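## Task

Take plate K83 out of plate nest N1 and set it flat on Q1's block, seated within the block's locators, oriented so its well A1 sits at the block corner labelled A1. Close Q1's lid using the LID key. Q1 is loose, so it must finish in its original position and orientation. Press START so a run is underway and still running at the finish; a running run counts against you if anything you needed to fix is still wrong. Nothing may count as done if only the robot is holding it there. Finish with the grippers released and the arms clear, though contact with START or Q1's housing is still allowed.

## Robot and tools

Robot: two 6-joint arms, left_arm and right_arm, each with a parallel gripper. The names are labels only, not image sides. Either arm may be parked out of the way while the other works.

Frame: one shared scene frame, origin on the table top midway between the arms, +z up, +x outward over the table, left_arm on the +y side. Arm bases may be tilted. Mounting plates and the metal frame behind the arms are fixed obstacles; a "too close" warning counts a plate and its side of the frame as part of that arm.

Labelling convention: on each labelled item, well A1 lies at the labelled short end, in the corner opposite the labelled long side. Q1's top front keys, left to right when facing it: LID, CLEAR, START, STOP. LID toggles the lid; LID and START are ignored while the lid is mid-travel. If the lid hits something it stops and the lamp goes red; then only CLEAR works, which releases and opens the lid. A blue lamp means a run is in progress. Q1 can slide, so avoid shoving it, and restore it if moved. Very small commanded moves (a few mm) may not move the hand at all. Loose objects may occasionally get a brief external push. Never knock or place anything off the table.

Tool execute_actions, argument actions: a list holding one item or nothing, plus optional pictures (boolean, default on).
- Empty list: no command, just returns current state.
- Motion: {"rows": [...], "steps": n}, n from 1 to 15 control steps of 1/30 s (default 15). Each row is used for one step; if rows run out, the last one repeats.
- Wait: {"steps": n} with n up to 300; returns once n steps have elapsed since the previous result, with your thinking time counted in.
Each row is a single flat list of 14 numbers covering both arms, always all 14: left_arm waist, shoulder, elbow, wrist pitch, wrist yaw, wrist roll, opening, then the same seven for right_arm. Joint values are absolute target angles in radians, in the same form as the Joint positions line. Stated ranges per arm: waist -2.880..2.880, shoulder 0.000..3.142, elbow 0.000..3.019, wrist pitch -1.693..1.571, wrist yaw -1.571..1.571, wrist roll -2.094..2.094. True ends may differ by up to 0.019 rad. A call is refused (nothing sent) if a target exceeds a range end by over 0.019 and is farther out than the current angle. Targets beyond a true end are clipped there and the result may say "joint sent to its limit" (possibly referring to an earlier action); its absence proves nothing. Opening is an absolute value from -1 (closed) to +1 (fully open).

Motion limits: each step, a joint target is held within a lead of its measured angle: waist 0.264, shoulder 0.32, elbow 0.276, wrist pitch 0.33, wrist yaw 0.186, wrist roll 0.522 rad. If targets would move the gripper over 70 mm from where it is, all are scaled back. So distant goals need several calls. Between calls the arms keep heading to the last row's target until everything nearly stops (slow or blocked counts as stopped) or a step is HELD; then only a new action resumes travel or pressing. Fingers already moving keep moving.

Result lines: per arm, end_effector_position (m) and end_effector_quat_wxyz in the scene frame; the printed position can be off, more at long reach. The gripper's fingers point along its +z and close along its y; the position is the point between the pads, about 1 cm behind the tips. Joint positions and Joint velocities give six joints (rad, rad/s) then the pad gap (m, m/s; 0.094 fully open). grip_measured is the measured opening on the command scale; each gripper reads up to about 1 mm off, consistently. To hold something, command an opening below grip_measured: about 0.03 below for a firm grip, less for lighter. Pad force tops out near 50-62 N (weaker on parts under about 2 mm thick); first contact may spike. "joint command not followed" means the clearance check altered or blocked joint targets on some steps; the rest of the row still ran. HELD marks steps where your row was not fully sent. MOTOR HOT appears from 85 °C; at 100 °C an OVER-TEMPERATURE FAULT drops that arm and its grip until cooled, so don't hold loads longer than needed. Heat partly carries into the next task.

Cameras: cam_head_left, cam_head_right (pinhole with radial distortion), cam_left_wrist, cam_right_wrist (fisheye), all 504x504, images returned in that order.

Tool zoom_image: camera (one of the four names) and region [x0, y0, x1, y1] in pixels of that camera's latest image, origin top-left, at most 504 by 504; returns an enlarged view.

Tool finished_scene: scene (integer, the current scene's number, 1 or 2). Replying with no tool call ends everything.

Avoid: drops, slips, slamming, hard impacts or heavy pushing, arms colliding or pressing each other, moving Q1, blocking the lid, and leaving anything supported only by the gripper. Suggested order: park the idle arm, open the lid if shut, grasp the plate at N1, place it seated with A1 correct, release and withdraw, press LID, wait for it to shut, press START, check the blue lamp, move clear, then call finished_scene.

Each tool is called after "Emit:" as name(argument=value, ...) on one line, values as JSON.

## Session

Emit:
execute_actions(actions=[])

Scene clock: 0.00 s of 10800.00 s.
left_arm: end_effector_position=(+0.6260, +0.4249, +0.1966) grip_measured=+1.000 end_effector_quat_wxyz=(-0.218, +0.661, -0.682, -0.223) | right_arm: end_effector_position=(+0.1625, -0.2216, +0.2105) grip_measured=+1.000 end_effector_quat_wxyz=(-0.002, +0.770, -0.630, +0.104)
Joint positions: left_arm=[ 0.041  2.034  1.955 -1.463 -0.634 -1.494  0.094] | right_arm=[ 0.624  0.647  0.75  -1.584  0.188 -1.319  0.094]
Joint velocities: left_arm=[ 0.005 -0.024  0.002  0.002 -0.037 -0.037  0.   ] | right_arm=[-0.005 -0.005 -0.012  0.007  0.007 -0.007  0.   ]

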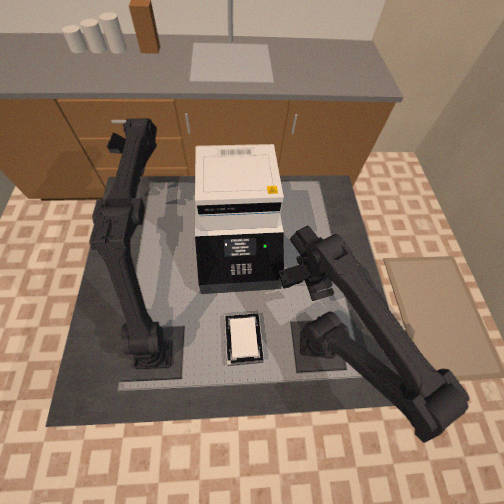

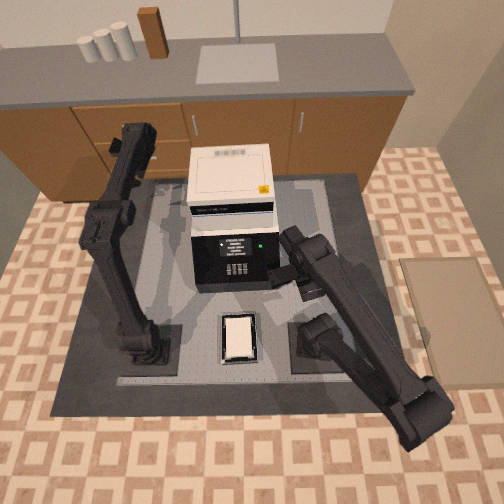

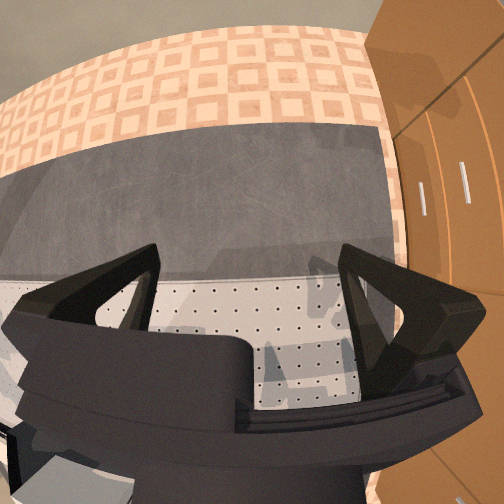

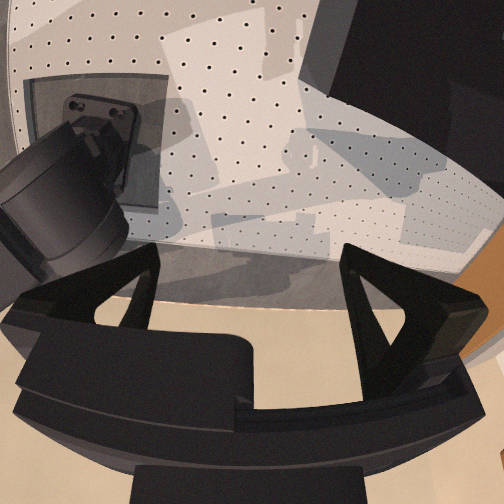

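Emit:
zoom_image(camera="cam_head_left", region=[170, 130, 320, 310])

Emit:
zoom_image(camera="cam_head_left", region=[190, 290, 300, 390])

Region (170, 130, 320, 310) of cam_head_left's 504x504 image, scaled by 2.800, with more detail than that image has.

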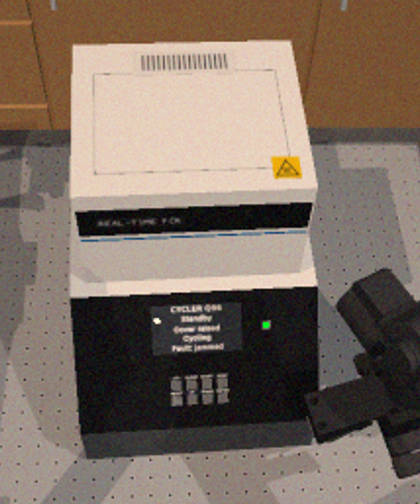

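Region (190, 290, 300, 390) of cam_head_left's 504x504 image, scaled by 4.582, with more detail than that image has; it fills the top 458 rows of this view, and the rest is white.

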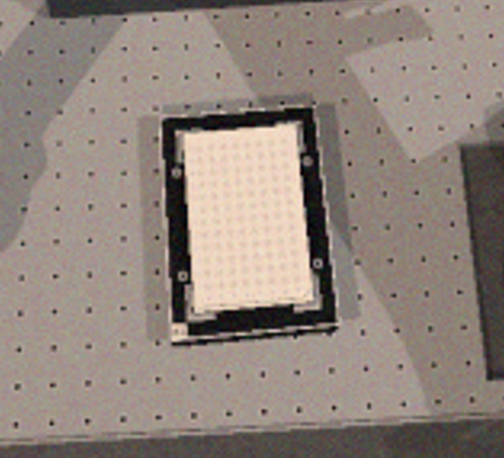

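Emit:
execute_actions(actions=[{"rows":[[0.041,1.7,1.955,-1.463,-0.634,-1.494,1,0.3,0.647,1.05,-1.584,0.188,-1.319,1]]}], pictures=false)

Emit:
execute_actions(actions=[{"steps":20}], pictures=false)

Emit:
execute_actions(actions=[{"rows":[[0.041,1.7,1.655,-1.463,-0.3,-1.494,1,0.3,0.647,1.05,-1.2,0,-1.319,1]]}], pictures=false)

Emit:
execute_actions(actions=[{"steps":20}])

Scene clock: 10.87 s of 10800.00 s.
left_arm: end_effector_position=(+0.5810, +0.4233, +0.3573) grip_measured=+1.000 end_effector_quat_wxyz=(-0.309, +0.684, -0.647, -0.138) | right_arm: end_effector_position=(+0.2078, -0.2704, +0.3325) grip_measured=+1.000 end_effector_quat_wxyz=(-0.104, +0.635, -0.744, +0.182)
Joint positions: left_arm=[ 0.041  1.752  1.937 -1.463 -0.634 -1.494  0.094] | right_arm=[ 0.295  0.644  1.036 -1.584  0.189 -1.319  0.094]
Joint velocities: left_arm=[-0.005 -0.757 -0.012 -0.007 -0.022 -0.022  0.   ] | right_arm=[ 0.005 -0.005 -0.017  0.002  0.051 -0.007  0.   ]
Steps of this call (steps 1 to 90: nothing new was sent; then 7.37 s passed at rest; steps 91 to 105: all 15 steps of this action). Readings (joint positions):
91: left_arm=[0.041 2.028 1.953 -1.463 -0.634 -1.494] | right_arm=[0.609 0.647 0.759 -1.584 0.185 -1.319]
92: left_arm=[0.041 2.021 1.947 -1.463 -0.634 -1.494] | right_arm=[0.570 0.648 0.780 -1.584 0.185 -1.319]
94: left_arm=[0.041 1.997 1.939 -1.463 -0.634 -1.494] | right_arm=[0.468 0.649 0.845 -1.584 0.185 -1.319]
98: left_arm=[0.041 1.925 1.937 -1.463 -0.634 -1.494] | right_arm=[0.308 0.649 0.997 -1.584 0.189 -1.319]
105: the state above

Scene clock: 11.53 s of 10800.00 s.
left_arm: end_effector_position=(+0.5671, +0.4228, +0.3896) grip_measured=+1.000 end_effector_quat_wxyz=(-0.328, +0.687, -0.637, -0.119) | right_arm: end_effector_position=(+0.2078, -0.2704, +0.3325) grip_measured=+1.000 end_effector_quat_wxyz=(-0.104, +0.635, -0.744, +0.182)
Joint positions: left_arm=[ 0.041  1.695  1.937 -1.463 -0.634 -1.494  0.094] | right_arm=[ 0.295  0.644  1.036 -1.584  0.189 -1.319  0.094]
Joint velocities: left_arm=[ 0.005 -0.015  0.002 -0.012 -0.066  0.037  0.   ] | right_arm=[ 0.005  0.015 -0.002  0.007 -0.007 -0.081  0.   ]
Steps of this call (steps 1 to 20: the robot went on to your last target). Readings (joint positions):
1: left_arm=[0.041 1.728 1.937 -1.463 -0.634 -1.494] | right_arm=[0.295 0.644 1.036 -1.584 0.189 -1.319]
2: left_arm=[0.041 1.707 1.937 -1.463 -0.634 -1.494] | right_arm=[0.295 0.644 1.036 -1.584 0.189 -1.319]
4: left_arm=[0.041 1.676 1.937 -1.463 -0.634 -1.494] | right_arm=[0.295 0.644 1.036 -1.584 0.189 -1.319]
8: left_arm=[0.041 1.664 1.937 -1.463 -0.634 -1.494] | right_arm=[0.295 0.644 1.036 -1.584 0.189 -1.319]
20: the state above

Scene clock: 12.03 s of 10800.00 s.
left_arm: end_effector_position=(+0.5235, +0.3703, +0.2223) grip_measured=+1.000 end_effector_quat_wxyz=(-0.109, +0.686, -0.712, -0.104) | right_arm: end_effector_position=(+0.2780, -0.2290, +0.3737) grip_measured=+1.000 end_effector_quat_wxyz=(-0.297, +0.619, -0.699, +0.202)
Joint positions: left_arm=[ 0.041  1.727  1.639 -1.457 -0.301 -1.494  0.094] | right_arm=[ 0.295  0.643  1.03  -1.224  0.002 -1.319  0.094]
Joint velocities: left_arm=[-0.005 -0.073 -0.002  0.002 -0.022  0.066  0.   ] | right_arm=[ 0.015 -0.015  0.002  0.007  0.037  0.007  0.   ]
Steps of this call (steps 1 to 15: all 15 steps of this action). Readings (joint positions):
1: left_arm=[0.041 1.691 1.915 -1.458 -0.588 -1.494] | right_arm=[0.294 0.642 1.033 -1.526 0.096 -1.319]
2: left_arm=[0.041 1.676 1.872 -1.457 -0.532 -1.494] | right_arm=[0.295 0.640 1.030 -1.424 0.035 -1.319]
4: left_arm=[0.041 1.662 1.781 -1.457 -0.402 -1.494] | right_arm=[0.295 0.643 1.030 -1.281 0.006 -1.319]
8: left_arm=[0.041 1.690 1.653 -1.457 -0.304 -1.494] | right_arm=[0.295 0.643 1.030 -1.227 0.002 -1.319]
15: the state above

Scene clock: 12.70 s of 10800.00 s.
left_arm: end_effector_position=(+0.5232, +0.3703, +0.2238) grip_measured=+1.000 end_effector_quat_wxyz=(-0.110, +0.686, -0.712, -0.103) | right_arm: end_effector_position=(+0.2780, -0.2290, +0.3737) grip_measured=+1.000 end_effector_quat_wxyz=(-0.297, +0.619, -0.699, +0.202)
Joint positions: left_arm=[ 0.041  1.724  1.639 -1.457 -0.301 -1.494  0.094] | right_arm=[ 0.295  0.643  1.03  -1.224  0.002 -1.319  0.094]
Joint velocities: left_arm=[ 0.005 -0.005  0.002 -0.002 -0.037 -0.051  0.   ] | right_arm=[-0.015 -0.005 -0.007  0.022  0.022  0.022  0.   ]
Steps of this call (steps 1 to 15: the robot went on to your last target; steps 16 to 20: nothing new was sent). Readings (joint positions):
1: left_arm=[0.041 1.725 1.639 -1.457 -0.301 -1.494] | right_arm=[0.295 0.643 1.030 -1.224 0.002 -1.319]
2: left_arm=[0.041 1.725 1.639 -1.457 -0.301 -1.494] | right_arm=[0.295 0.643 1.030 -1.224 0.002 -1.319]
4: left_arm=[0.041 1.724 1.639 -1.457 -0.301 -1.494] | right_arm=[0.295 0.643 1.030 -1.224 0.002 -1.319]
8: left_arm=[0.041 1.724 1.639 -1.457 -0.301 -1.494] | right_arm=[0.295 0.643 1.030 -1.224 0.002 -1.319]
20: the state above
All arms were judged still, so your last target was given up. Only a new action makes them travel on or press farther. Fingers that are still opening or closing keep moving.

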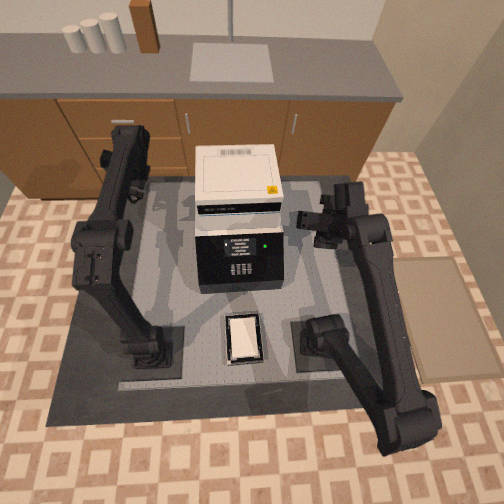

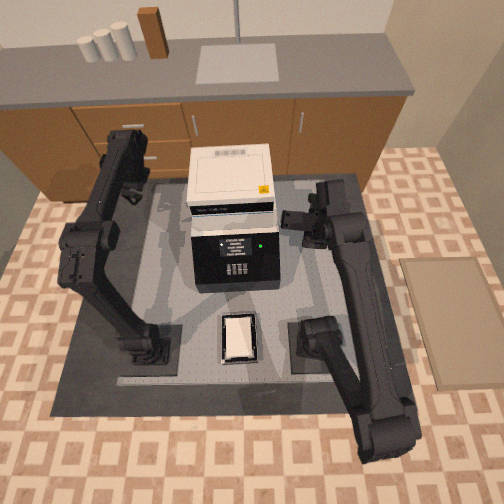

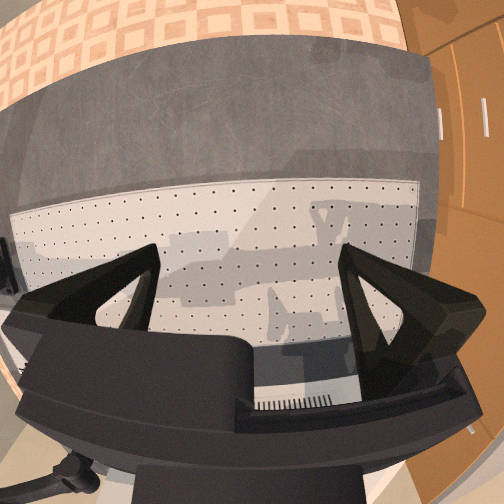

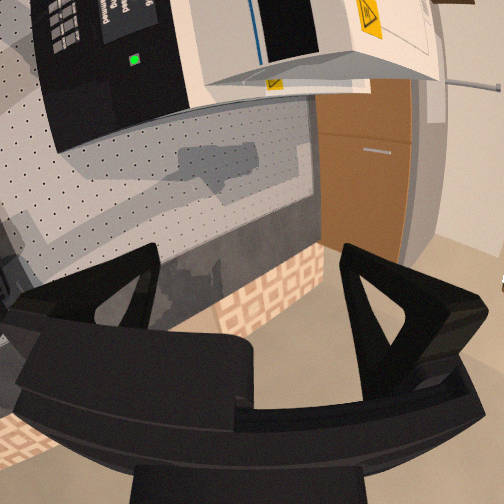

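Emit:
execute_actions(actions=[{"rows":[[0.041,0.8,0.8,-1.3,0,0,-1,-0.4,0.647,1.05,-1.5,0,-1.319,1]]}], pictures=false)

Emit:
execute_actions(actions=[{"steps":45}], pictures=false)

Emit:
execute_actions(actions=[{"rows":[[-0.95,0.8,0.8,-1.3,0,0,-1,-0.4,0.647,1.05,-1.5,0,-1.319,1]]}], pictures=false)

Emit:
execute_actions(actions=[{"rows":[[-0.95,1.1,0.95,-1.1,0,0,-1,-0.4,0.647,1.05,-1.5,0,-1.319,1]]}], pictures=false)

Emit:
execute_actions(actions=[{"steps":15}])

Scene clock: 34.90 s of 10800.00 s.
left_arm: end_effector_position=(+0.2335, +0.3097, +0.2153) grip_measured=-0.987 end_effector_quat_wxyz=(+0.135, -0.196, +0.971, -0.020) | right_arm: end_effector_position=(+0.1917, -0.3887, +0.3379) grip_measured=+1.000 end_effector_quat_wxyz=(+0.136, -0.352, +0.906, -0.191)
Joint positions: left_arm=[ 0.043  0.76   0.789 -1.327 -0.003 -0.361  0.001] | right_arm=[-0.414  0.646  1.033 -1.484  0.002 -1.319  0.094]
Joint velocities: left_arm=[-0.015 -1.021 -0.002  0.007  0.051  2.454 -0.001] | right_arm=[ 0.054 -0.005 -0.017 -0.007  0.037  0.095  0.   ]
Steps of this call (steps 1 to 90: nothing new was sent; then 18.70 s passed at rest; steps 91 to 105: all 15 steps of this action). Readings (joint positions):
91: left_arm=[0.042 1.703 1.605 -1.425 -0.237 -1.431] | right_arm=[0.269 0.644 1.034 -1.276 -0.008 -1.319]
92: left_arm=[0.043 1.661 1.535 -1.383 -0.165 -1.361] | right_arm=[0.202 0.646 1.036 -1.352 -0.008 -1.319]
94: left_arm=[0.043 1.555 1.385 -1.352 -0.063 -1.231] | right_arm=[0.019 0.646 1.033 -1.443 -0.003 -1.319]
98: left_arm=[0.043 1.293 1.100 -1.333 -0.013 -0.971] | right_arm=[-0.351 0.646 1.033 -1.477 0.003 -1.319]
105: the state above

Scene clock: 36.40 s of 10800.00 s.
left_arm: end_effector_position=(+0.2391, +0.3099, +0.2067) grip_measured=-0.987 end_effector_quat_wxyz=(+0.118, -0.024, +0.993, +0.003) | right_arm: end_effector_position=(+0.1919, -0.3883, +0.3378) grip_measured=+1.000 end_effector_quat_wxyz=(+0.136, -0.353, +0.906, -0.191)
Joint positions: left_arm=[ 0.043  0.805  0.792 -1.321 -0.003 -0.01   0.001] | right_arm=[-0.412  0.646  1.033 -1.484  0.002 -1.319  0.094]
Joint velocities: left_arm=[-0.015 -0.005  0.002  0.007 -0.037 -0.066 -0.001] | right_arm=[-0.005 -0.005 -0.002 -0.012 -0.022 -0.007  0.   ]
Steps of this call (steps 1 to 45: the robot went on to your last target). Readings (joint positions):
1: left_arm=[0.043 0.736 0.792 -1.326 -0.003 -0.290] | right_arm=[-0.412 0.646 1.033 -1.484 0.002 -1.319]
2: left_arm=[0.043 0.729 0.792 -1.325 -0.003 -0.234] | right_arm=[-0.412 0.646 1.033 -1.484 0.002 -1.319]
4: left_arm=[0.043 0.746 0.792 -1.325 -0.003 -0.153] | right_arm=[-0.412 0.646 1.033 -1.484 0.002 -1.319]
8: left_arm=[0.043 0.798 0.792 -1.322 -0.003 -0.068] | right_arm=[-0.412 0.646 1.033 -1.484 0.002 -1.319]
45: the state above
All arms were judged still, so your last target was given up. Only a new action makes them travel on or press farther. Fingers that are still opening or closing keep moving.

Scene clock: 36.90 s of 10800.00 s.
left_arm: end_effector_position=(+0.1291, +0.0916, +0.2072) grip_measured=-0.987 end_effector_quat_wxyz=(+0.107, +0.466, +0.876, -0.060) | right_arm: end_effector_position=(+0.1919, -0.3883, +0.3378) grip_measured=+1.000 end_effector_quat_wxyz=(+0.136, -0.353, +0.906, -0.191)
Joint positions: left_arm=[-0.978  0.805  0.792 -1.312  0.005 -0.006  0.001] | right_arm=[-0.412  0.646  1.033 -1.484  0.002 -1.319  0.094]
Joint velocities: left_arm=[ 0.171 -0.015  0.002 -0.007 -0.037 -0.037 -0.001] | right_arm=[-0.005 -0.005 -0.002 -0.032 -0.037  0.007  0.   ]
Steps of this call (steps 1 to 15: all 15 steps of this action). Readings (joint positions):
1: left_arm=[0.016 0.805 0.792 -1.321 -0.012 -0.010] | right_arm=[-0.412 0.646 1.033 -1.484 0.002 -1.319]
2: left_arm=[-0.050 0.805 0.792 -1.320 -0.012 -0.010] | right_arm=[-0.412 0.646 1.033 -1.484 0.002 -1.319]
4: left_arm=[-0.232 0.805 0.792 -1.316 -0.007 -0.010] | right_arm=[-0.412 0.646 1.033 -1.484 0.002 -1.319]
8: left_arm=[-0.631 0.805 0.792 -1.312 -0.002 -0.010] | right_arm=[-0.412 0.646 1.033 -1.484 0.002 -1.319]
15: the state above

Scene clock: 37.40 s of 10800.00 s.
left_arm: end_effector_position=(+0.1915, +0.0098, +0.1849) grip_measured=-0.987 end_effector_quat_wxyz=(+0.111, +0.458, +0.880, -0.061) | right_arm: end_effector_position=(+0.1919, -0.3883, +0.3378) grip_measured=+1.000 end_effector_quat_wxyz=(+0.136, -0.353, +0.906, -0.191)
Joint positions: left_arm=[-0.961  1.117  0.912 -1.111  0.003 -0.006  0.001] | right_arm=[-0.412  0.646  1.033 -1.484  0.002 -1.319  0.094]
Joint velocities: left_arm=[ 0.015 -0.171  0.012  0.017 -0.007 -0.066  0.   ] | right_arm=[-0.005 -0.015  0.012  0.002  0.007  0.022  0.   ]
Steps of this call (steps 1 to 15: all 15 steps of this action). Readings (joint positions):
1: left_arm=[-0.973 0.818 0.796 -1.296 0.005 -0.006] | right_arm=[-0.412 0.646 1.033 -1.484 0.002 -1.319]
2: left_arm=[-0.970 0.850 0.809 -1.267 0.005 -0.006] | right_arm=[-0.412 0.646 1.033 -1.484 0.002 -1.319]
4: left_arm=[-0.966 0.953 0.853 -1.201 0.004 -0.006] | right_arm=[-0.412 0.646 1.033 -1.484 0.002 -1.319]
8: left_arm=[-0.961 1.125 0.912 -1.114 0.003 -0.006] | right_arm=[-0.412 0.646 1.033 -1.484 0.002 -1.319]
15: the state above

Scene clock: 37.90 s of 10800.00 s.
left_arm: end_effector_position=(+0.1912, +0.0102, +0.1876) grip_measured=-0.987 end_effector_quat_wxyz=(+0.115, +0.458, +0.880, -0.062) | right_arm: end_effector_position=(+0.1919, -0.3883, +0.3378) grip_measured=+1.000 end_effector_quat_wxyz=(+0.136, -0.353, +0.906, -0.191)
Joint positions: left_arm=[-0.961  1.109  0.912 -1.111  0.003 -0.006  0.001] | right_arm=[-0.412  0.646  1.033 -1.484  0.002 -1.319  0.094]
Joint velocities: left_arm=[-0.005 -0.005  0.012 -0.002  0.037  0.037  0.   ] | right_arm=[-0.015 -0.005 -0.007 -0.032 -0.051 -0.037  0.   ]
Steps of this call (steps 1 to 15: the robot went on to your last target). Readings (joint positions):
1: left_arm=[-0.961 1.113 0.912 -1.111 0.003 -0.006] | right_arm=[-0.412 0.646 1.033 -1.484 0.002 -1.319]
2: left_arm=[-0.961 1.111 0.912 -1.111 0.003 -0.006] | right_arm=[-0.412 0.646 1.033 -1.484 0.002 -1.319]
4: left_arm=[-0.961 1.109 0.912 -1.111 0.003 -0.006] | right_arm=[-0.412 0.646 1.033 -1.484 0.002 -1.319]
8: left_arm=[-0.961 1.109 0.912 -1.111 0.003 -0.006] | right_arm=[-0.412 0.646 1.033 -1.484 0.002 -1.319]
15: the state above
All arms were judged still, so your last target was given up. Only a new action makes them travel on or press farther. Fingers that are still opening or closing keep moving.

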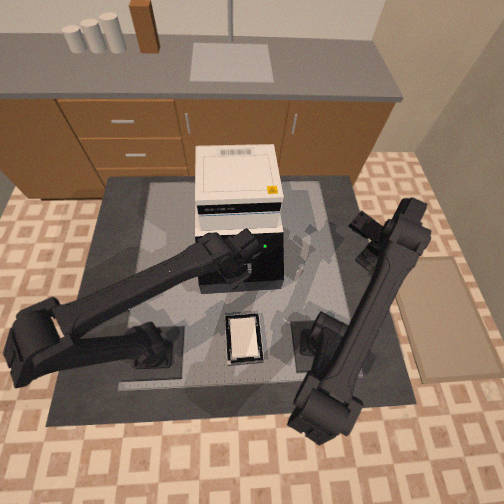

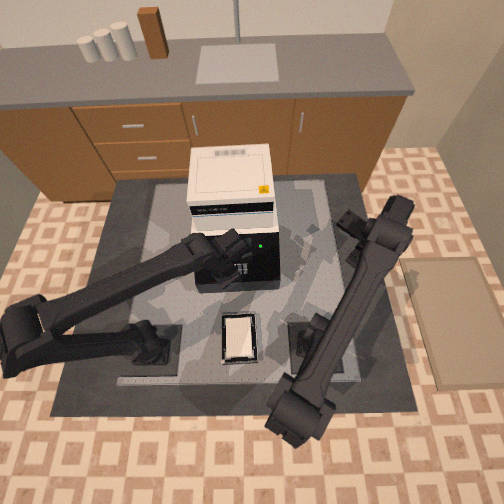

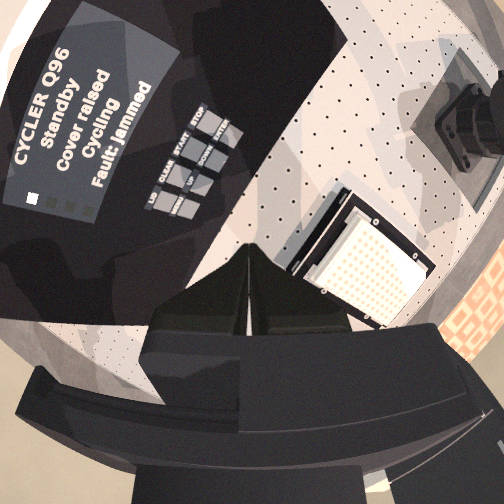

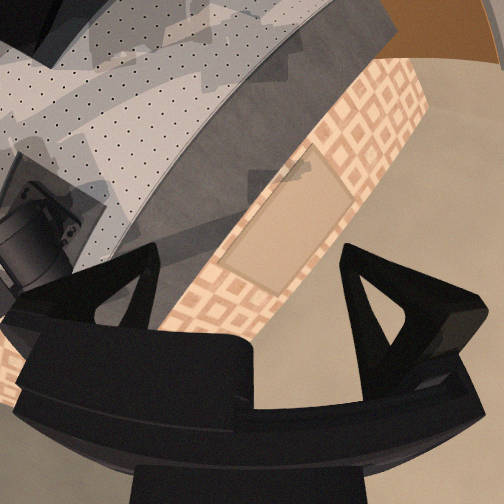

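Emit:
execute_actions(actions=[{"rows":[[-0.835,1.18,1.0,-1.085,0,0,-1,-0.4,0.647,1.05,-1.5,0,-1.319,1]]}], pictures=false)

Emit:
execute_actions(actions=[{"steps":10}])

Scene clock: 42.27 s of 10800.00 s.
left_arm: end_effector_position=(+0.2411, +0.0267, +0.1802) grip_measured=-0.987 end_effector_quat_wxyz=(+0.108, +0.398, +0.910, -0.048) | right_arm: end_effector_position=(+0.1919, -0.3883, +0.3378) grip_measured=+1.000 end_effector_quat_wxyz=(+0.136, -0.353, +0.906, -0.191)
Joint positions: left_arm=[-0.825  1.181  0.95  -1.102 -0.    -0.006  0.001] | right_arm=[-0.412  0.646  1.033 -1.484  0.002 -1.319  0.094]
Joint velocities: left_arm=[ 0.005 -0.005  0.002 -0.002  0.022  0.037  0.   ] | right_arm=[-0.005 -0.005 -0.007 -0.007 -0.051 -0.051  0.   ]
Steps of this call (steps 1 to 90: nothing new was sent; then 0.87 s passed at rest; steps 91 to 105: all 15 steps of this action). Readings (joint positions):
91: left_arm=[-0.950 1.114 0.916 -1.111 0.006 -0.006] | right_arm=[-0.412 0.646 1.033 -1.484 0.002 -1.319]
92: left_arm=[-0.927 1.125 0.924 -1.111 0.006 -0.006] | right_arm=[-0.412 0.646 1.033 -1.484 0.002 -1.319]
94: left_arm=[-0.869 1.153 0.942 -1.108 0.003 -0.006] | right_arm=[-0.412 0.646 1.033 -1.484 0.002 -1.319]
98: left_arm=[-0.825 1.181 0.950 -1.102 -0.000 -0.006] | right_arm=[-0.412 0.646 1.033 -1.484 0.002 -1.319]
105: the state above

Scene clock: 42.60 s of 10800.00 s.
left_arm: end_effector_position=(+0.2411, +0.0267, +0.1802) grip_measured=-0.987 end_effector_quat_wxyz=(+0.108, +0.398, +0.910, -0.048) | right_arm: end_effector_position=(+0.1919, -0.3883, +0.3378) grip_measured=+1.000 end_effector_quat_wxyz=(+0.136, -0.353, +0.906, -0.191)
Joint positions: left_arm=[-0.825  1.181  0.95  -1.102 -0.    -0.006  0.001] | right_arm=[-0.412  0.646  1.033 -1.484  0.002 -1.319  0.094]
Joint velocities: left_arm=[ 0.005 -0.015  0.002 -0.002 -0.007 -0.037 -0.001] | right_arm=[ 0.005  0.024 -0.002 -0.012 -0.066  0.066  0.   ]
Steps of this call (steps 1 to 10: the robot went on to your last target). Readings (joint positions):
1: left_arm=[-0.825 1.181 0.950 -1.102 -0.000 -0.006] | right_arm=[-0.412 0.646 1.033 -1.484 0.002 -1.319]
2: left_arm=[-0.825 1.181 0.950 -1.102 -0.000 -0.006] | right_arm=[-0.412 0.646 1.033 -1.484 0.002 -1.319]
4: left_arm=[-0.825 1.181 0.950 -1.102 -0.000 -0.006] | right_arm=[-0.412 0.646 1.033 -1.484 0.002 -1.319]
8: left_arm=[-0.825 1.181 0.950 -1.102 -0.000 -0.006] | right_arm=[-0.412 0.646 1.033 -1.484 0.002 -1.319]
10: the state above

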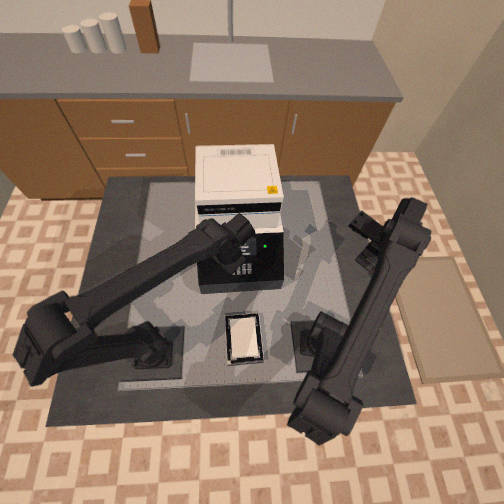

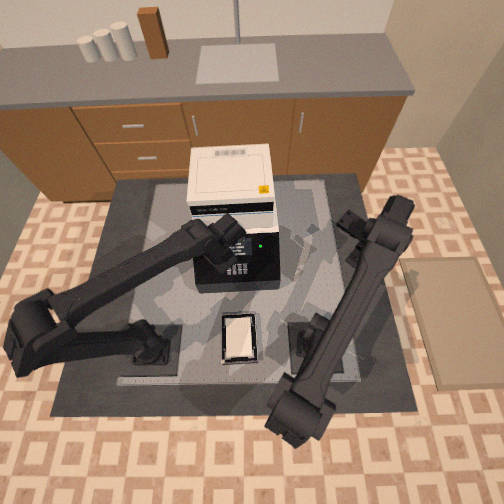

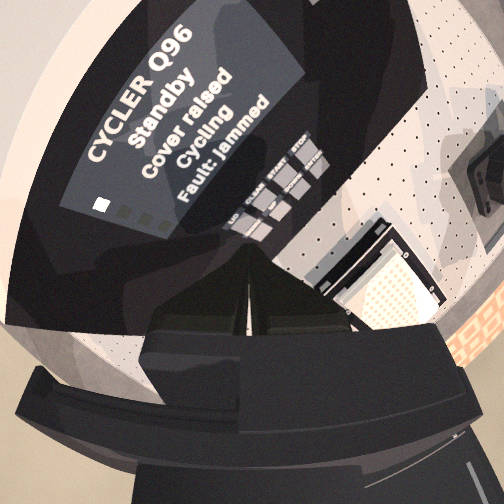

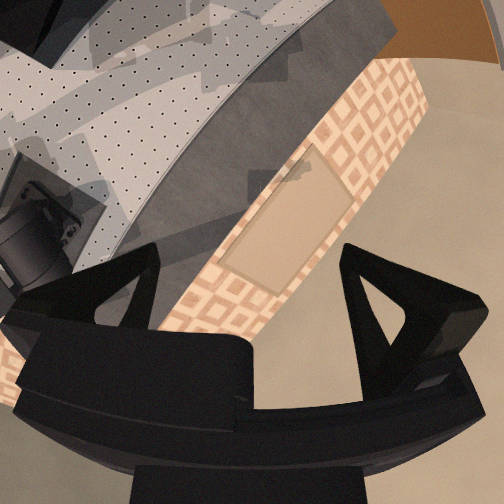

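Emit:
execute_actions(actions=[{"rows":[[-0.815,1.205,0.9,-1.0,0,0,-1,-0.4,0.647,1.05,-1.5,0,-1.319,1]]}])

Scene clock: 44.87 s of 10800.00 s.
left_arm: end_effector_position=(+0.2418, +0.0259, +0.1542) grip_measured=-0.987 end_effector_quat_wxyz=(+0.110, +0.398, +0.909, -0.049) | right_arm: end_effector_position=(+0.1919, -0.3883, +0.3378) grip_measured=+1.000 end_effector_quat_wxyz=(+0.136, -0.353, +0.906, -0.191)
Joint positions: left_arm=[-0.825  1.201  0.895 -1.022 -0.    -0.006  0.001] | right_arm=[-0.412  0.646  1.033 -1.484  0.002 -1.319  0.094]
Joint velocities: left_arm=[-0.015  0.005 -0.002 -0.022 -0.022  0.007  0.   ] | right_arm=[-0.005  0.005  0.002 -0.012 -0.022  0.022  0.   ]
Steps of this call (steps 1 to 15: the robot went on to your last target; steps 16 to 53: nothing new was sent; steps 54 to 68: all 15 steps of this action). Readings (joint positions):
54: left_arm=[-0.825 1.182 0.942 -1.083 -0.000 -0.006] | right_arm=[-0.412 0.646 1.033 -1.484 0.002 -1.319]
55: left_arm=[-0.825 1.182 0.932 -1.057 -0.000 -0.006] | right_arm=[-0.412 0.646 1.033 -1.484 0.002 -1.319]
57: left_arm=[-0.825 1.188 0.911 -1.032 -0.000 -0.006] | right_arm=[-0.412 0.646 1.033 -1.484 0.002 -1.319]
61: left_arm=[-0.825 1.201 0.895 -1.026 -0.000 -0.006] | right_arm=[-0.412 0.646 1.033 -1.484 0.002 -1.319]
68: the state above

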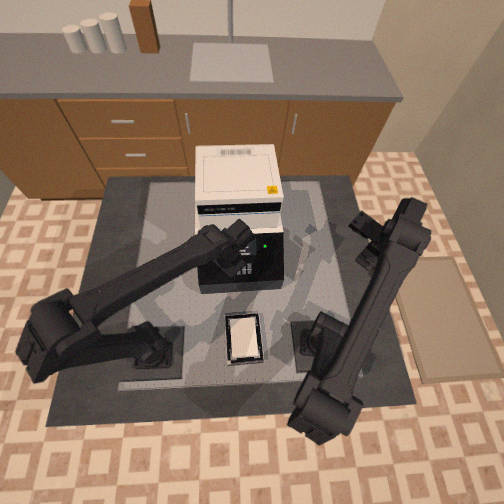

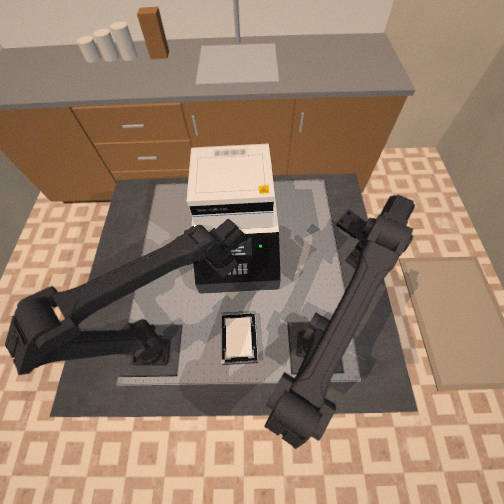

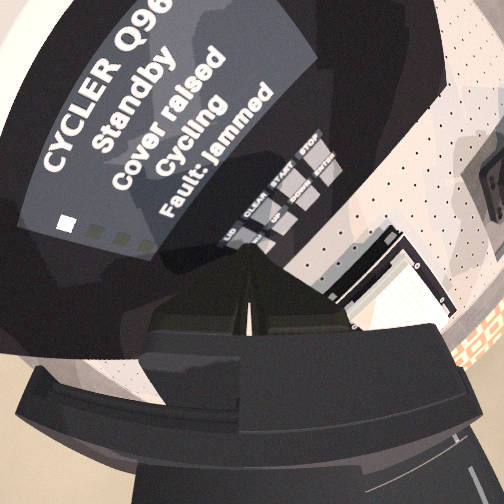

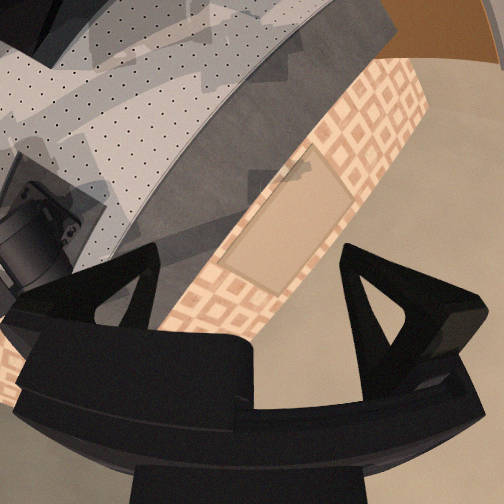

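Emit:
execute_actions(actions=[{"rows":[[-0.8,1.19,0.84,-0.95,0,0,-1,-0.4,0.647,1.05,-1.5,0,-1.319,1]]}])

Scene clock: 48.63 s of 10800.00 s.
left_arm: end_effector_position=(+0.2401, +0.0294, +0.1439) grip_measured=-0.988 end_effector_quat_wxyz=(+0.118, +0.394, +0.910, -0.057) | right_arm: end_effector_position=(+0.1919, -0.3883, +0.3378) grip_measured=+1.000 end_effector_quat_wxyz=(+0.136, -0.353, +0.906, -0.191)
Joint positions: left_arm=[-0.818  1.188  0.853 -0.973  0.01  -0.006  0.001] | right_arm=[-0.412  0.646  1.033 -1.484  0.002 -1.319  0.094]
Joint velocities: left_arm=[-0.005 -0.024  0.002 -0.012 -0.037 -0.022 -0.   ] | right_arm=[ 0.005  0.005 -0.002  0.007 -0.007  0.037  0.   ]
Steps of this call (steps 1 to 15: the robot went on to your last target; steps 16 to 90: nothing new was sent; then 0.27 s passed at rest; steps 91 to 105: all 15 steps of this action). Readings (joint positions):
91: left_arm=[-0.824 1.201 0.887 -1.009 -0.000 -0.006] | right_arm=[-0.412 0.646 1.033 -1.484 0.002 -1.319]
92: left_arm=[-0.822 1.198 0.875 -0.990 -0.000 -0.006] | right_arm=[-0.412 0.646 1.033 -1.484 0.002 -1.319]
94: left_arm=[-0.818 1.193 0.858 -0.980 0.010 -0.006] | right_arm=[-0.412 0.646 1.033 -1.484 0.002 -1.319]
98: left_arm=[-0.818 1.188 0.853 -0.973 0.010 -0.006] | right_arm=[-0.412 0.646 1.033 -1.484 0.002 -1.319]
105: the state above

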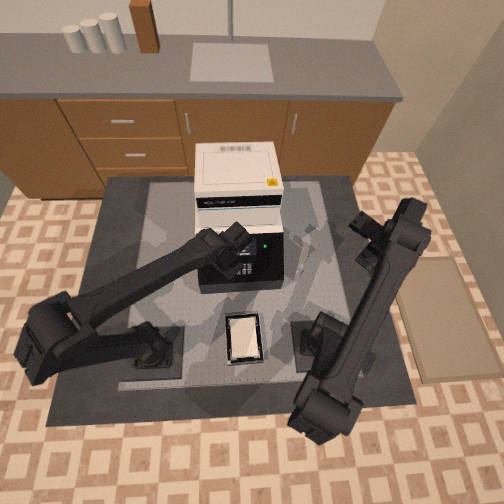

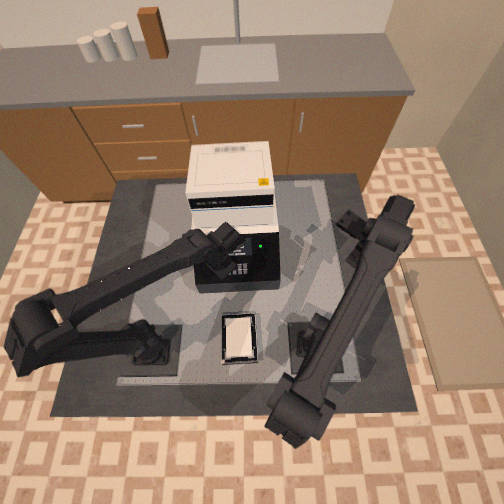

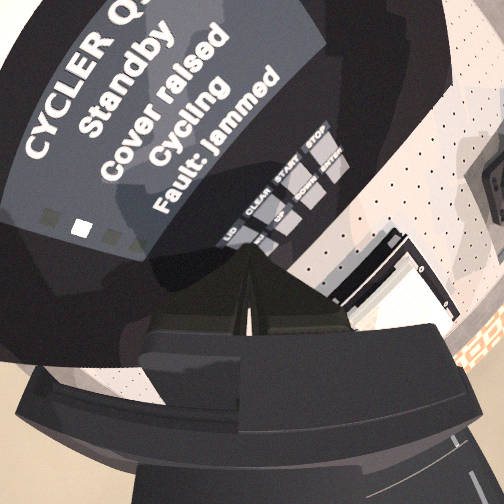

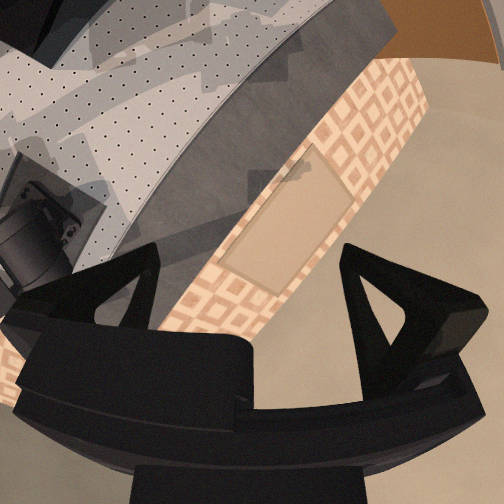

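Emit:
execute_actions(actions=[{"rows":[[-0.82,1.15,0.98,-1.1,0,-0.3,-1,-0.4,0.647,1.05,-1.5,0,-1.319,1],[-0.82,1.15,0.98,-1.1,0,-0.3,-1,-0.4,0.647,1.05,-1.5,0,-1.319,1],[-0.82,1.15,0.98,-1.1,0,-0.3,-1,-0.4,0.647,1.05,-1.5,0,-1.319,1],[-0.82,1.15,0.98,-1.1,0,-0.3,-1,-0.4,0.647,1.05,-1.5,0,-1.319,1],[-0.82,1.15,0.98,-1.1,0,-0.3,-1,-0.4,0.647,1.05,-1.5,0,-1.319,1],[-0.85,1.15,0.98,-1.1,0,-0.3,-1,-0.4,0.647,1.05,-1.5,0,-1.319,1],[-1.0,1.15,0.98,-1.2,0,-0.6,-1,-0.4,0.647,1.05,-1.5,0,-1.319,1],[-1.375,1.2,0.97,-1.275,0,-1.46,1,-0.4,0.647,1.05,-1.5,0,-1.319,1]]}], pictures=false)

Emit:
execute_actions(actions=[{"steps":30}])

Emit:
zoom_image(camera="cam_head_left", region=[170, 110, 320, 260])

Scene clock: 53.63 s of 10800.00 s.
left_arm: end_effector_position=(+0.0590, -0.0264, +0.1666) grip_measured=+0.989 end_effector_quat_wxyz=(+0.013, +0.198, +0.980, -0.033) | right_arm: end_effector_position=(+0.1919, -0.3883, +0.3378) grip_measured=+1.000 end_effector_quat_wxyz=(+0.136, -0.353, +0.906, -0.191)
Joint positions: left_arm=[-1.359  1.196  0.942 -1.246  0.003 -0.965  0.093] | right_arm=[-0.412  0.646  1.033 -1.484  0.002 -1.319  0.094]
Joint velocities: left_arm=[-1.47   0.112 -0.002 -0.134  0.095 -2.762  0.04 ] | right_arm=[ 0.005  0.005  0.007 -0.002  0.037  0.007  0.   ]
Steps of this call (steps 1 to 15: the robot went on to your last target; steps 16 to 135: nothing new was sent; steps 136 to 150: all 15 steps of this action). Readings (joint positions):
136: left_arm=[-0.818 1.187 0.863 -0.998 0.009 -0.053] | right_arm=[-0.412 0.646 1.033 -1.484 0.002 -1.319]
137: left_arm=[-0.818 1.186 0.877 -1.034 0.005 -0.101] | right_arm=[-0.412 0.646 1.033 -1.484 0.002 -1.319]
139: left_arm=[-0.818 1.178 0.905 -1.069 0.003 -0.169] | right_arm=[-0.412 0.646 1.033 -1.484 0.002 -1.319]
143: left_arm=[-0.876 1.164 0.941 -1.136 -0.007 -0.358] | right_arm=[-0.412 0.646 1.033 -1.484 0.002 -1.319]
150: the state above

Scene clock: 54.63 s of 10800.00 s.
left_arm: end_effector_position=(+0.0517, -0.0248, +0.1654) grip_measured=+1.000 end_effector_quat_wxyz=(+0.003, -0.032, +0.999, -0.027) | right_arm: end_effector_position=(+0.1919, -0.3883, +0.3378) grip_measured=+1.000 end_effector_quat_wxyz=(+0.136, -0.353, +0.906, -0.191)
Joint positions: left_arm=[-1.38   1.2    0.942 -1.258  0.002 -1.449  0.094] | right_arm=[-0.412  0.646  1.033 -1.484  0.002 -1.319  0.094]
Joint velocities: left_arm=[ 0.005 -0.015  0.007  0.007  0.022  0.007  0.   ] | right_arm=[-0.005  0.015 -0.007 -0.012 -0.007 -0.007  0.   ]
Steps of this call (steps 1 to 30: the robot went on to your last target). Readings (joint positions):
1: left_arm=[-1.397 1.199 0.942 -1.250 0.006 -1.059] | right_arm=[-0.412 0.646 1.033 -1.484 0.002 -1.319]
2: left_arm=[-1.415 1.200 0.942 -1.253 0.006 -1.137] | right_arm=[-0.412 0.646 1.033 -1.484 0.002 -1.319]
4: left_arm=[-1.412 1.200 0.942 -1.257 0.005 -1.250] | right_arm=[-0.412 0.646 1.033 -1.484 0.002 -1.319]
8: left_arm=[-1.383 1.200 0.942 -1.258 0.002 -1.369] | right_arm=[-0.412 0.646 1.033 -1.484 0.002 -1.319]
30: the state above

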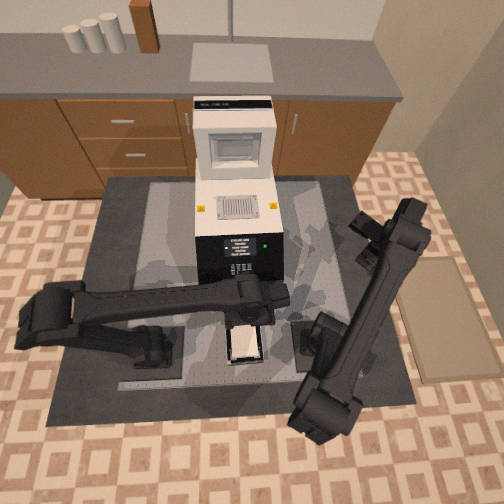

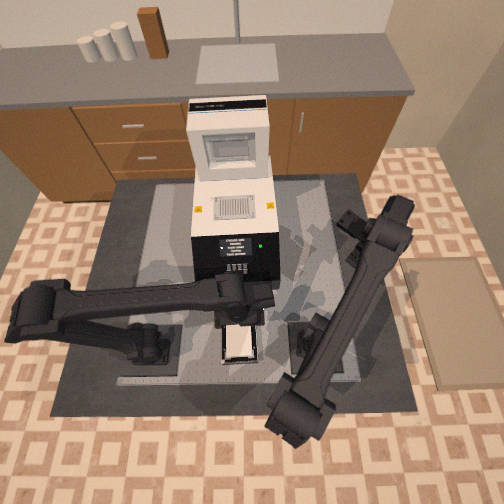

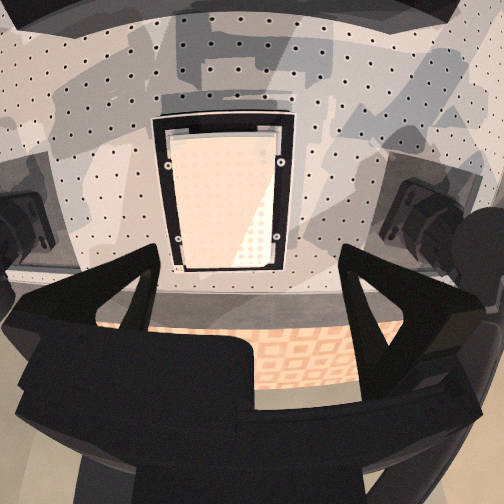

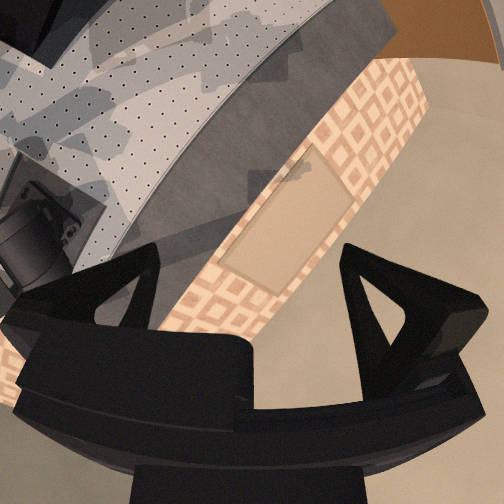

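Region (170, 110, 320, 260) of cam_head_left's 504x504 image, scaled by 3.360, with more detail than that image has.

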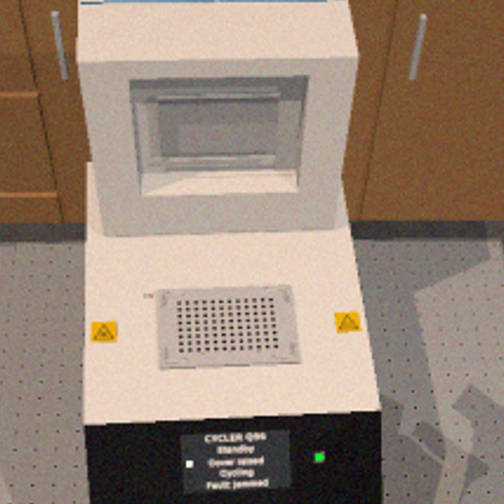

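Emit:
zoom_image(camera="cam_left_wrist", region=[130, 80, 330, 290])

Emit:
zoom_image(camera="cam_head_right", region=[210, 320, 270, 375])

Region (130, 80, 330, 290) of cam_left_wrist's 504x504 image, scaled by 2.400, with more detail than that image has; it fills the left 480 columns of this view, and the rest is white.

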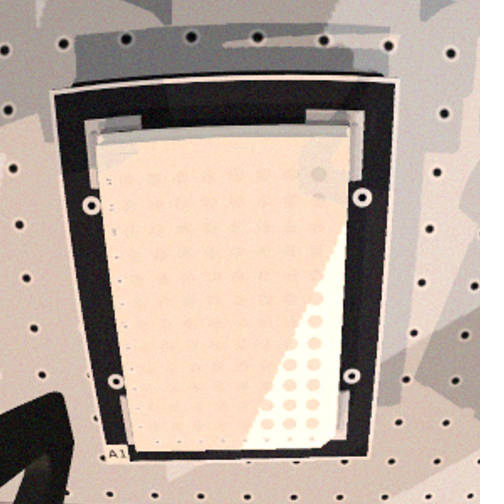

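Region (210, 320, 270, 375) of cam_head_right's 504x504 image, scaled by 8.400, with more detail than that image has; it fills the top 462 rows of this view, and the rest is white.

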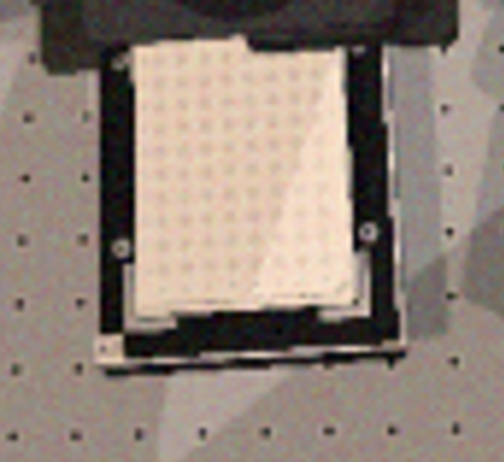

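Emit:
execute_actions(actions=[{"rows":[[-1.38,1.22,0.9,-1.25,0,-1.45,1,-0.4,0.647,1.05,-1.5,0,-1.319,1],[-1.38,1.24,0.85,-1.18,0,-1.45,1,-0.4,0.647,1.05,-1.5,0,-1.319,1],[-1.38,1.26,0.8,-1.12,0,-1.45,1,-0.4,0.647,1.05,-1.5,0,-1.319,1],[-1.38,1.287,0.762,-1.05,0,-1.45,1,-0.4,0.647,1.05,-1.5,0,-1.319,1]]}], pictures=false)

Emit:
execute_actions(actions=[{"steps":10}])

Scene clock: 62.00 s of 10800.00 s.
left_arm: end_effector_position=(+0.0466, +0.0022, +0.0727) grip_measured=+1.000 end_effector_quat_wxyz=(-0.004, -0.033, +0.999, +0.015) | right_arm: end_effector_position=(+0.1919, -0.3883, +0.3378) grip_measured=+1.000 end_effector_quat_wxyz=(+0.136, -0.353, +0.906, -0.191)
Joint positions: left_arm=[-1.38   1.29   0.755 -1.066  0.003 -1.45   0.094] | right_arm=[-0.412  0.646  1.033 -1.484  0.002 -1.319  0.094]
Joint velocities: left_arm=[-0.005 -0.005  0.002 -0.002 -0.066 -0.081  0.   ] | right_arm=[-0.005  0.015 -0.007 -0.002  0.007 -0.022  0.   ]
Steps of this call (steps 1 to 15: the robot went on to your last target; steps 16 to 206: nothing new was sent; steps 207 to 221: all 15 steps of this action). Readings (joint positions):
207: left_arm=[-1.380 1.200 0.938 -1.258 0.002 -1.450] | right_arm=[-0.412 0.646 1.033 -1.484 0.002 -1.319]
208: left_arm=[-1.380 1.200 0.923 -1.243 0.002 -1.450] | right_arm=[-0.412 0.646 1.033 -1.484 0.002 -1.319]
210: left_arm=[-1.380 1.209 0.856 -1.162 0.002 -1.450] | right_arm=[-0.412 0.646 1.033 -1.484 0.002 -1.319]
214: left_arm=[-1.380 1.286 0.752 -1.083 0.002 -1.450] | right_arm=[-0.412 0.646 1.033 -1.484 0.002 -1.319]
221: the state above

Scene clock: 62.33 s of 10800.00 s.
left_arm: end_effector_position=(+0.0466, +0.0022, +0.0727) grip_measured=+1.000 end_effector_quat_wxyz=(-0.004, -0.033, +0.999, +0.015) | right_arm: end_effector_position=(+0.1919, -0.3883, +0.3378) grip_measured=+1.000 end_effector_quat_wxyz=(+0.136, -0.353, +0.906, -0.191)
Joint positions: left_arm=[-1.38   1.29   0.755 -1.066  0.003 -1.45   0.094] | right_arm=[-0.412  0.646  1.033 -1.484  0.002 -1.319  0.094]
Joint velocities: left_arm=[ 0.005  0.005  0.007 -0.007 -0.007 -0.037  0.   ] | right_arm=[ 0.015 -0.005  0.012 -0.002  0.037  0.037  0.   ]
Steps of this call (steps 1 to 10: the robot went on to your last target). Readings (joint positions):
1: left_arm=[-1.380 1.290 0.755 -1.066 0.003 -1.450] | right_arm=[-0.412 0.646 1.033 -1.484 0.002 -1.319]
2: left_arm=[-1.380 1.290 0.755 -1.066 0.003 -1.450] | right_arm=[-0.412 0.646 1.033 -1.484 0.002 -1.319]
4: left_arm=[-1.380 1.290 0.755 -1.066 0.003 -1.450] | right_arm=[-0.412 0.646 1.033 -1.484 0.002 -1.319]
8: left_arm=[-1.380 1.290 0.755 -1.066 0.003 -1.450] | right_arm=[-0.412 0.646 1.033 -1.484 0.002 -1.319]
10: the state above

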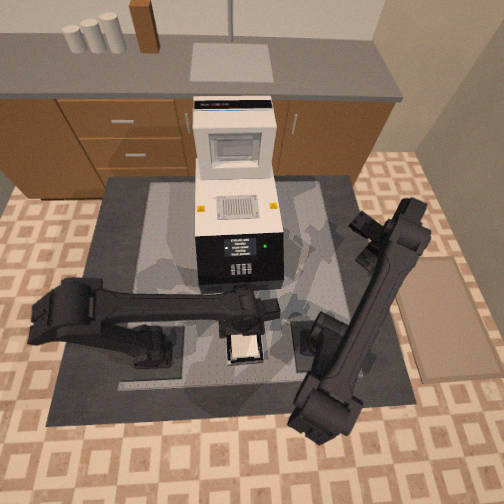

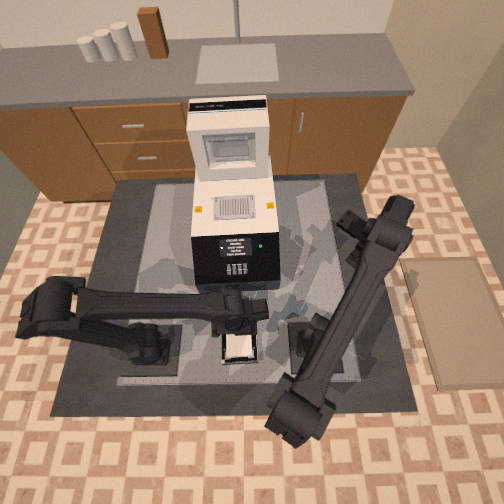

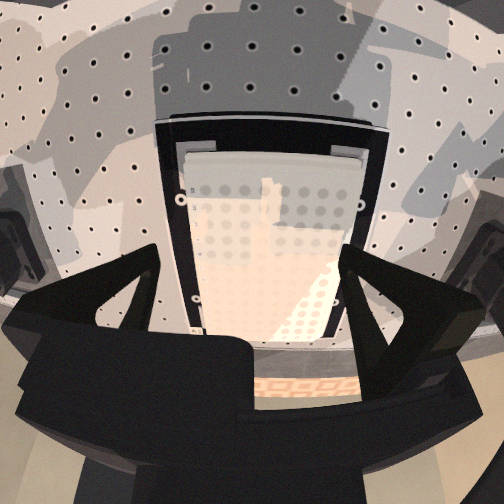

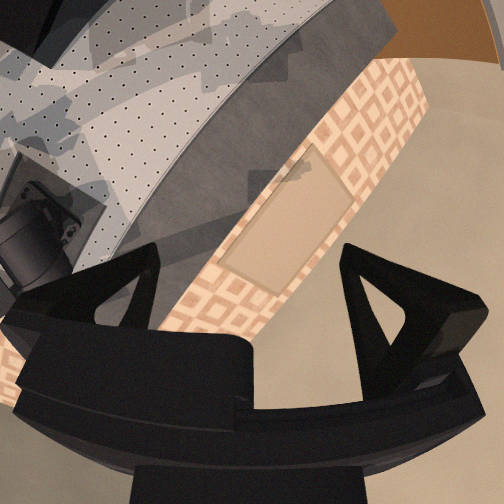

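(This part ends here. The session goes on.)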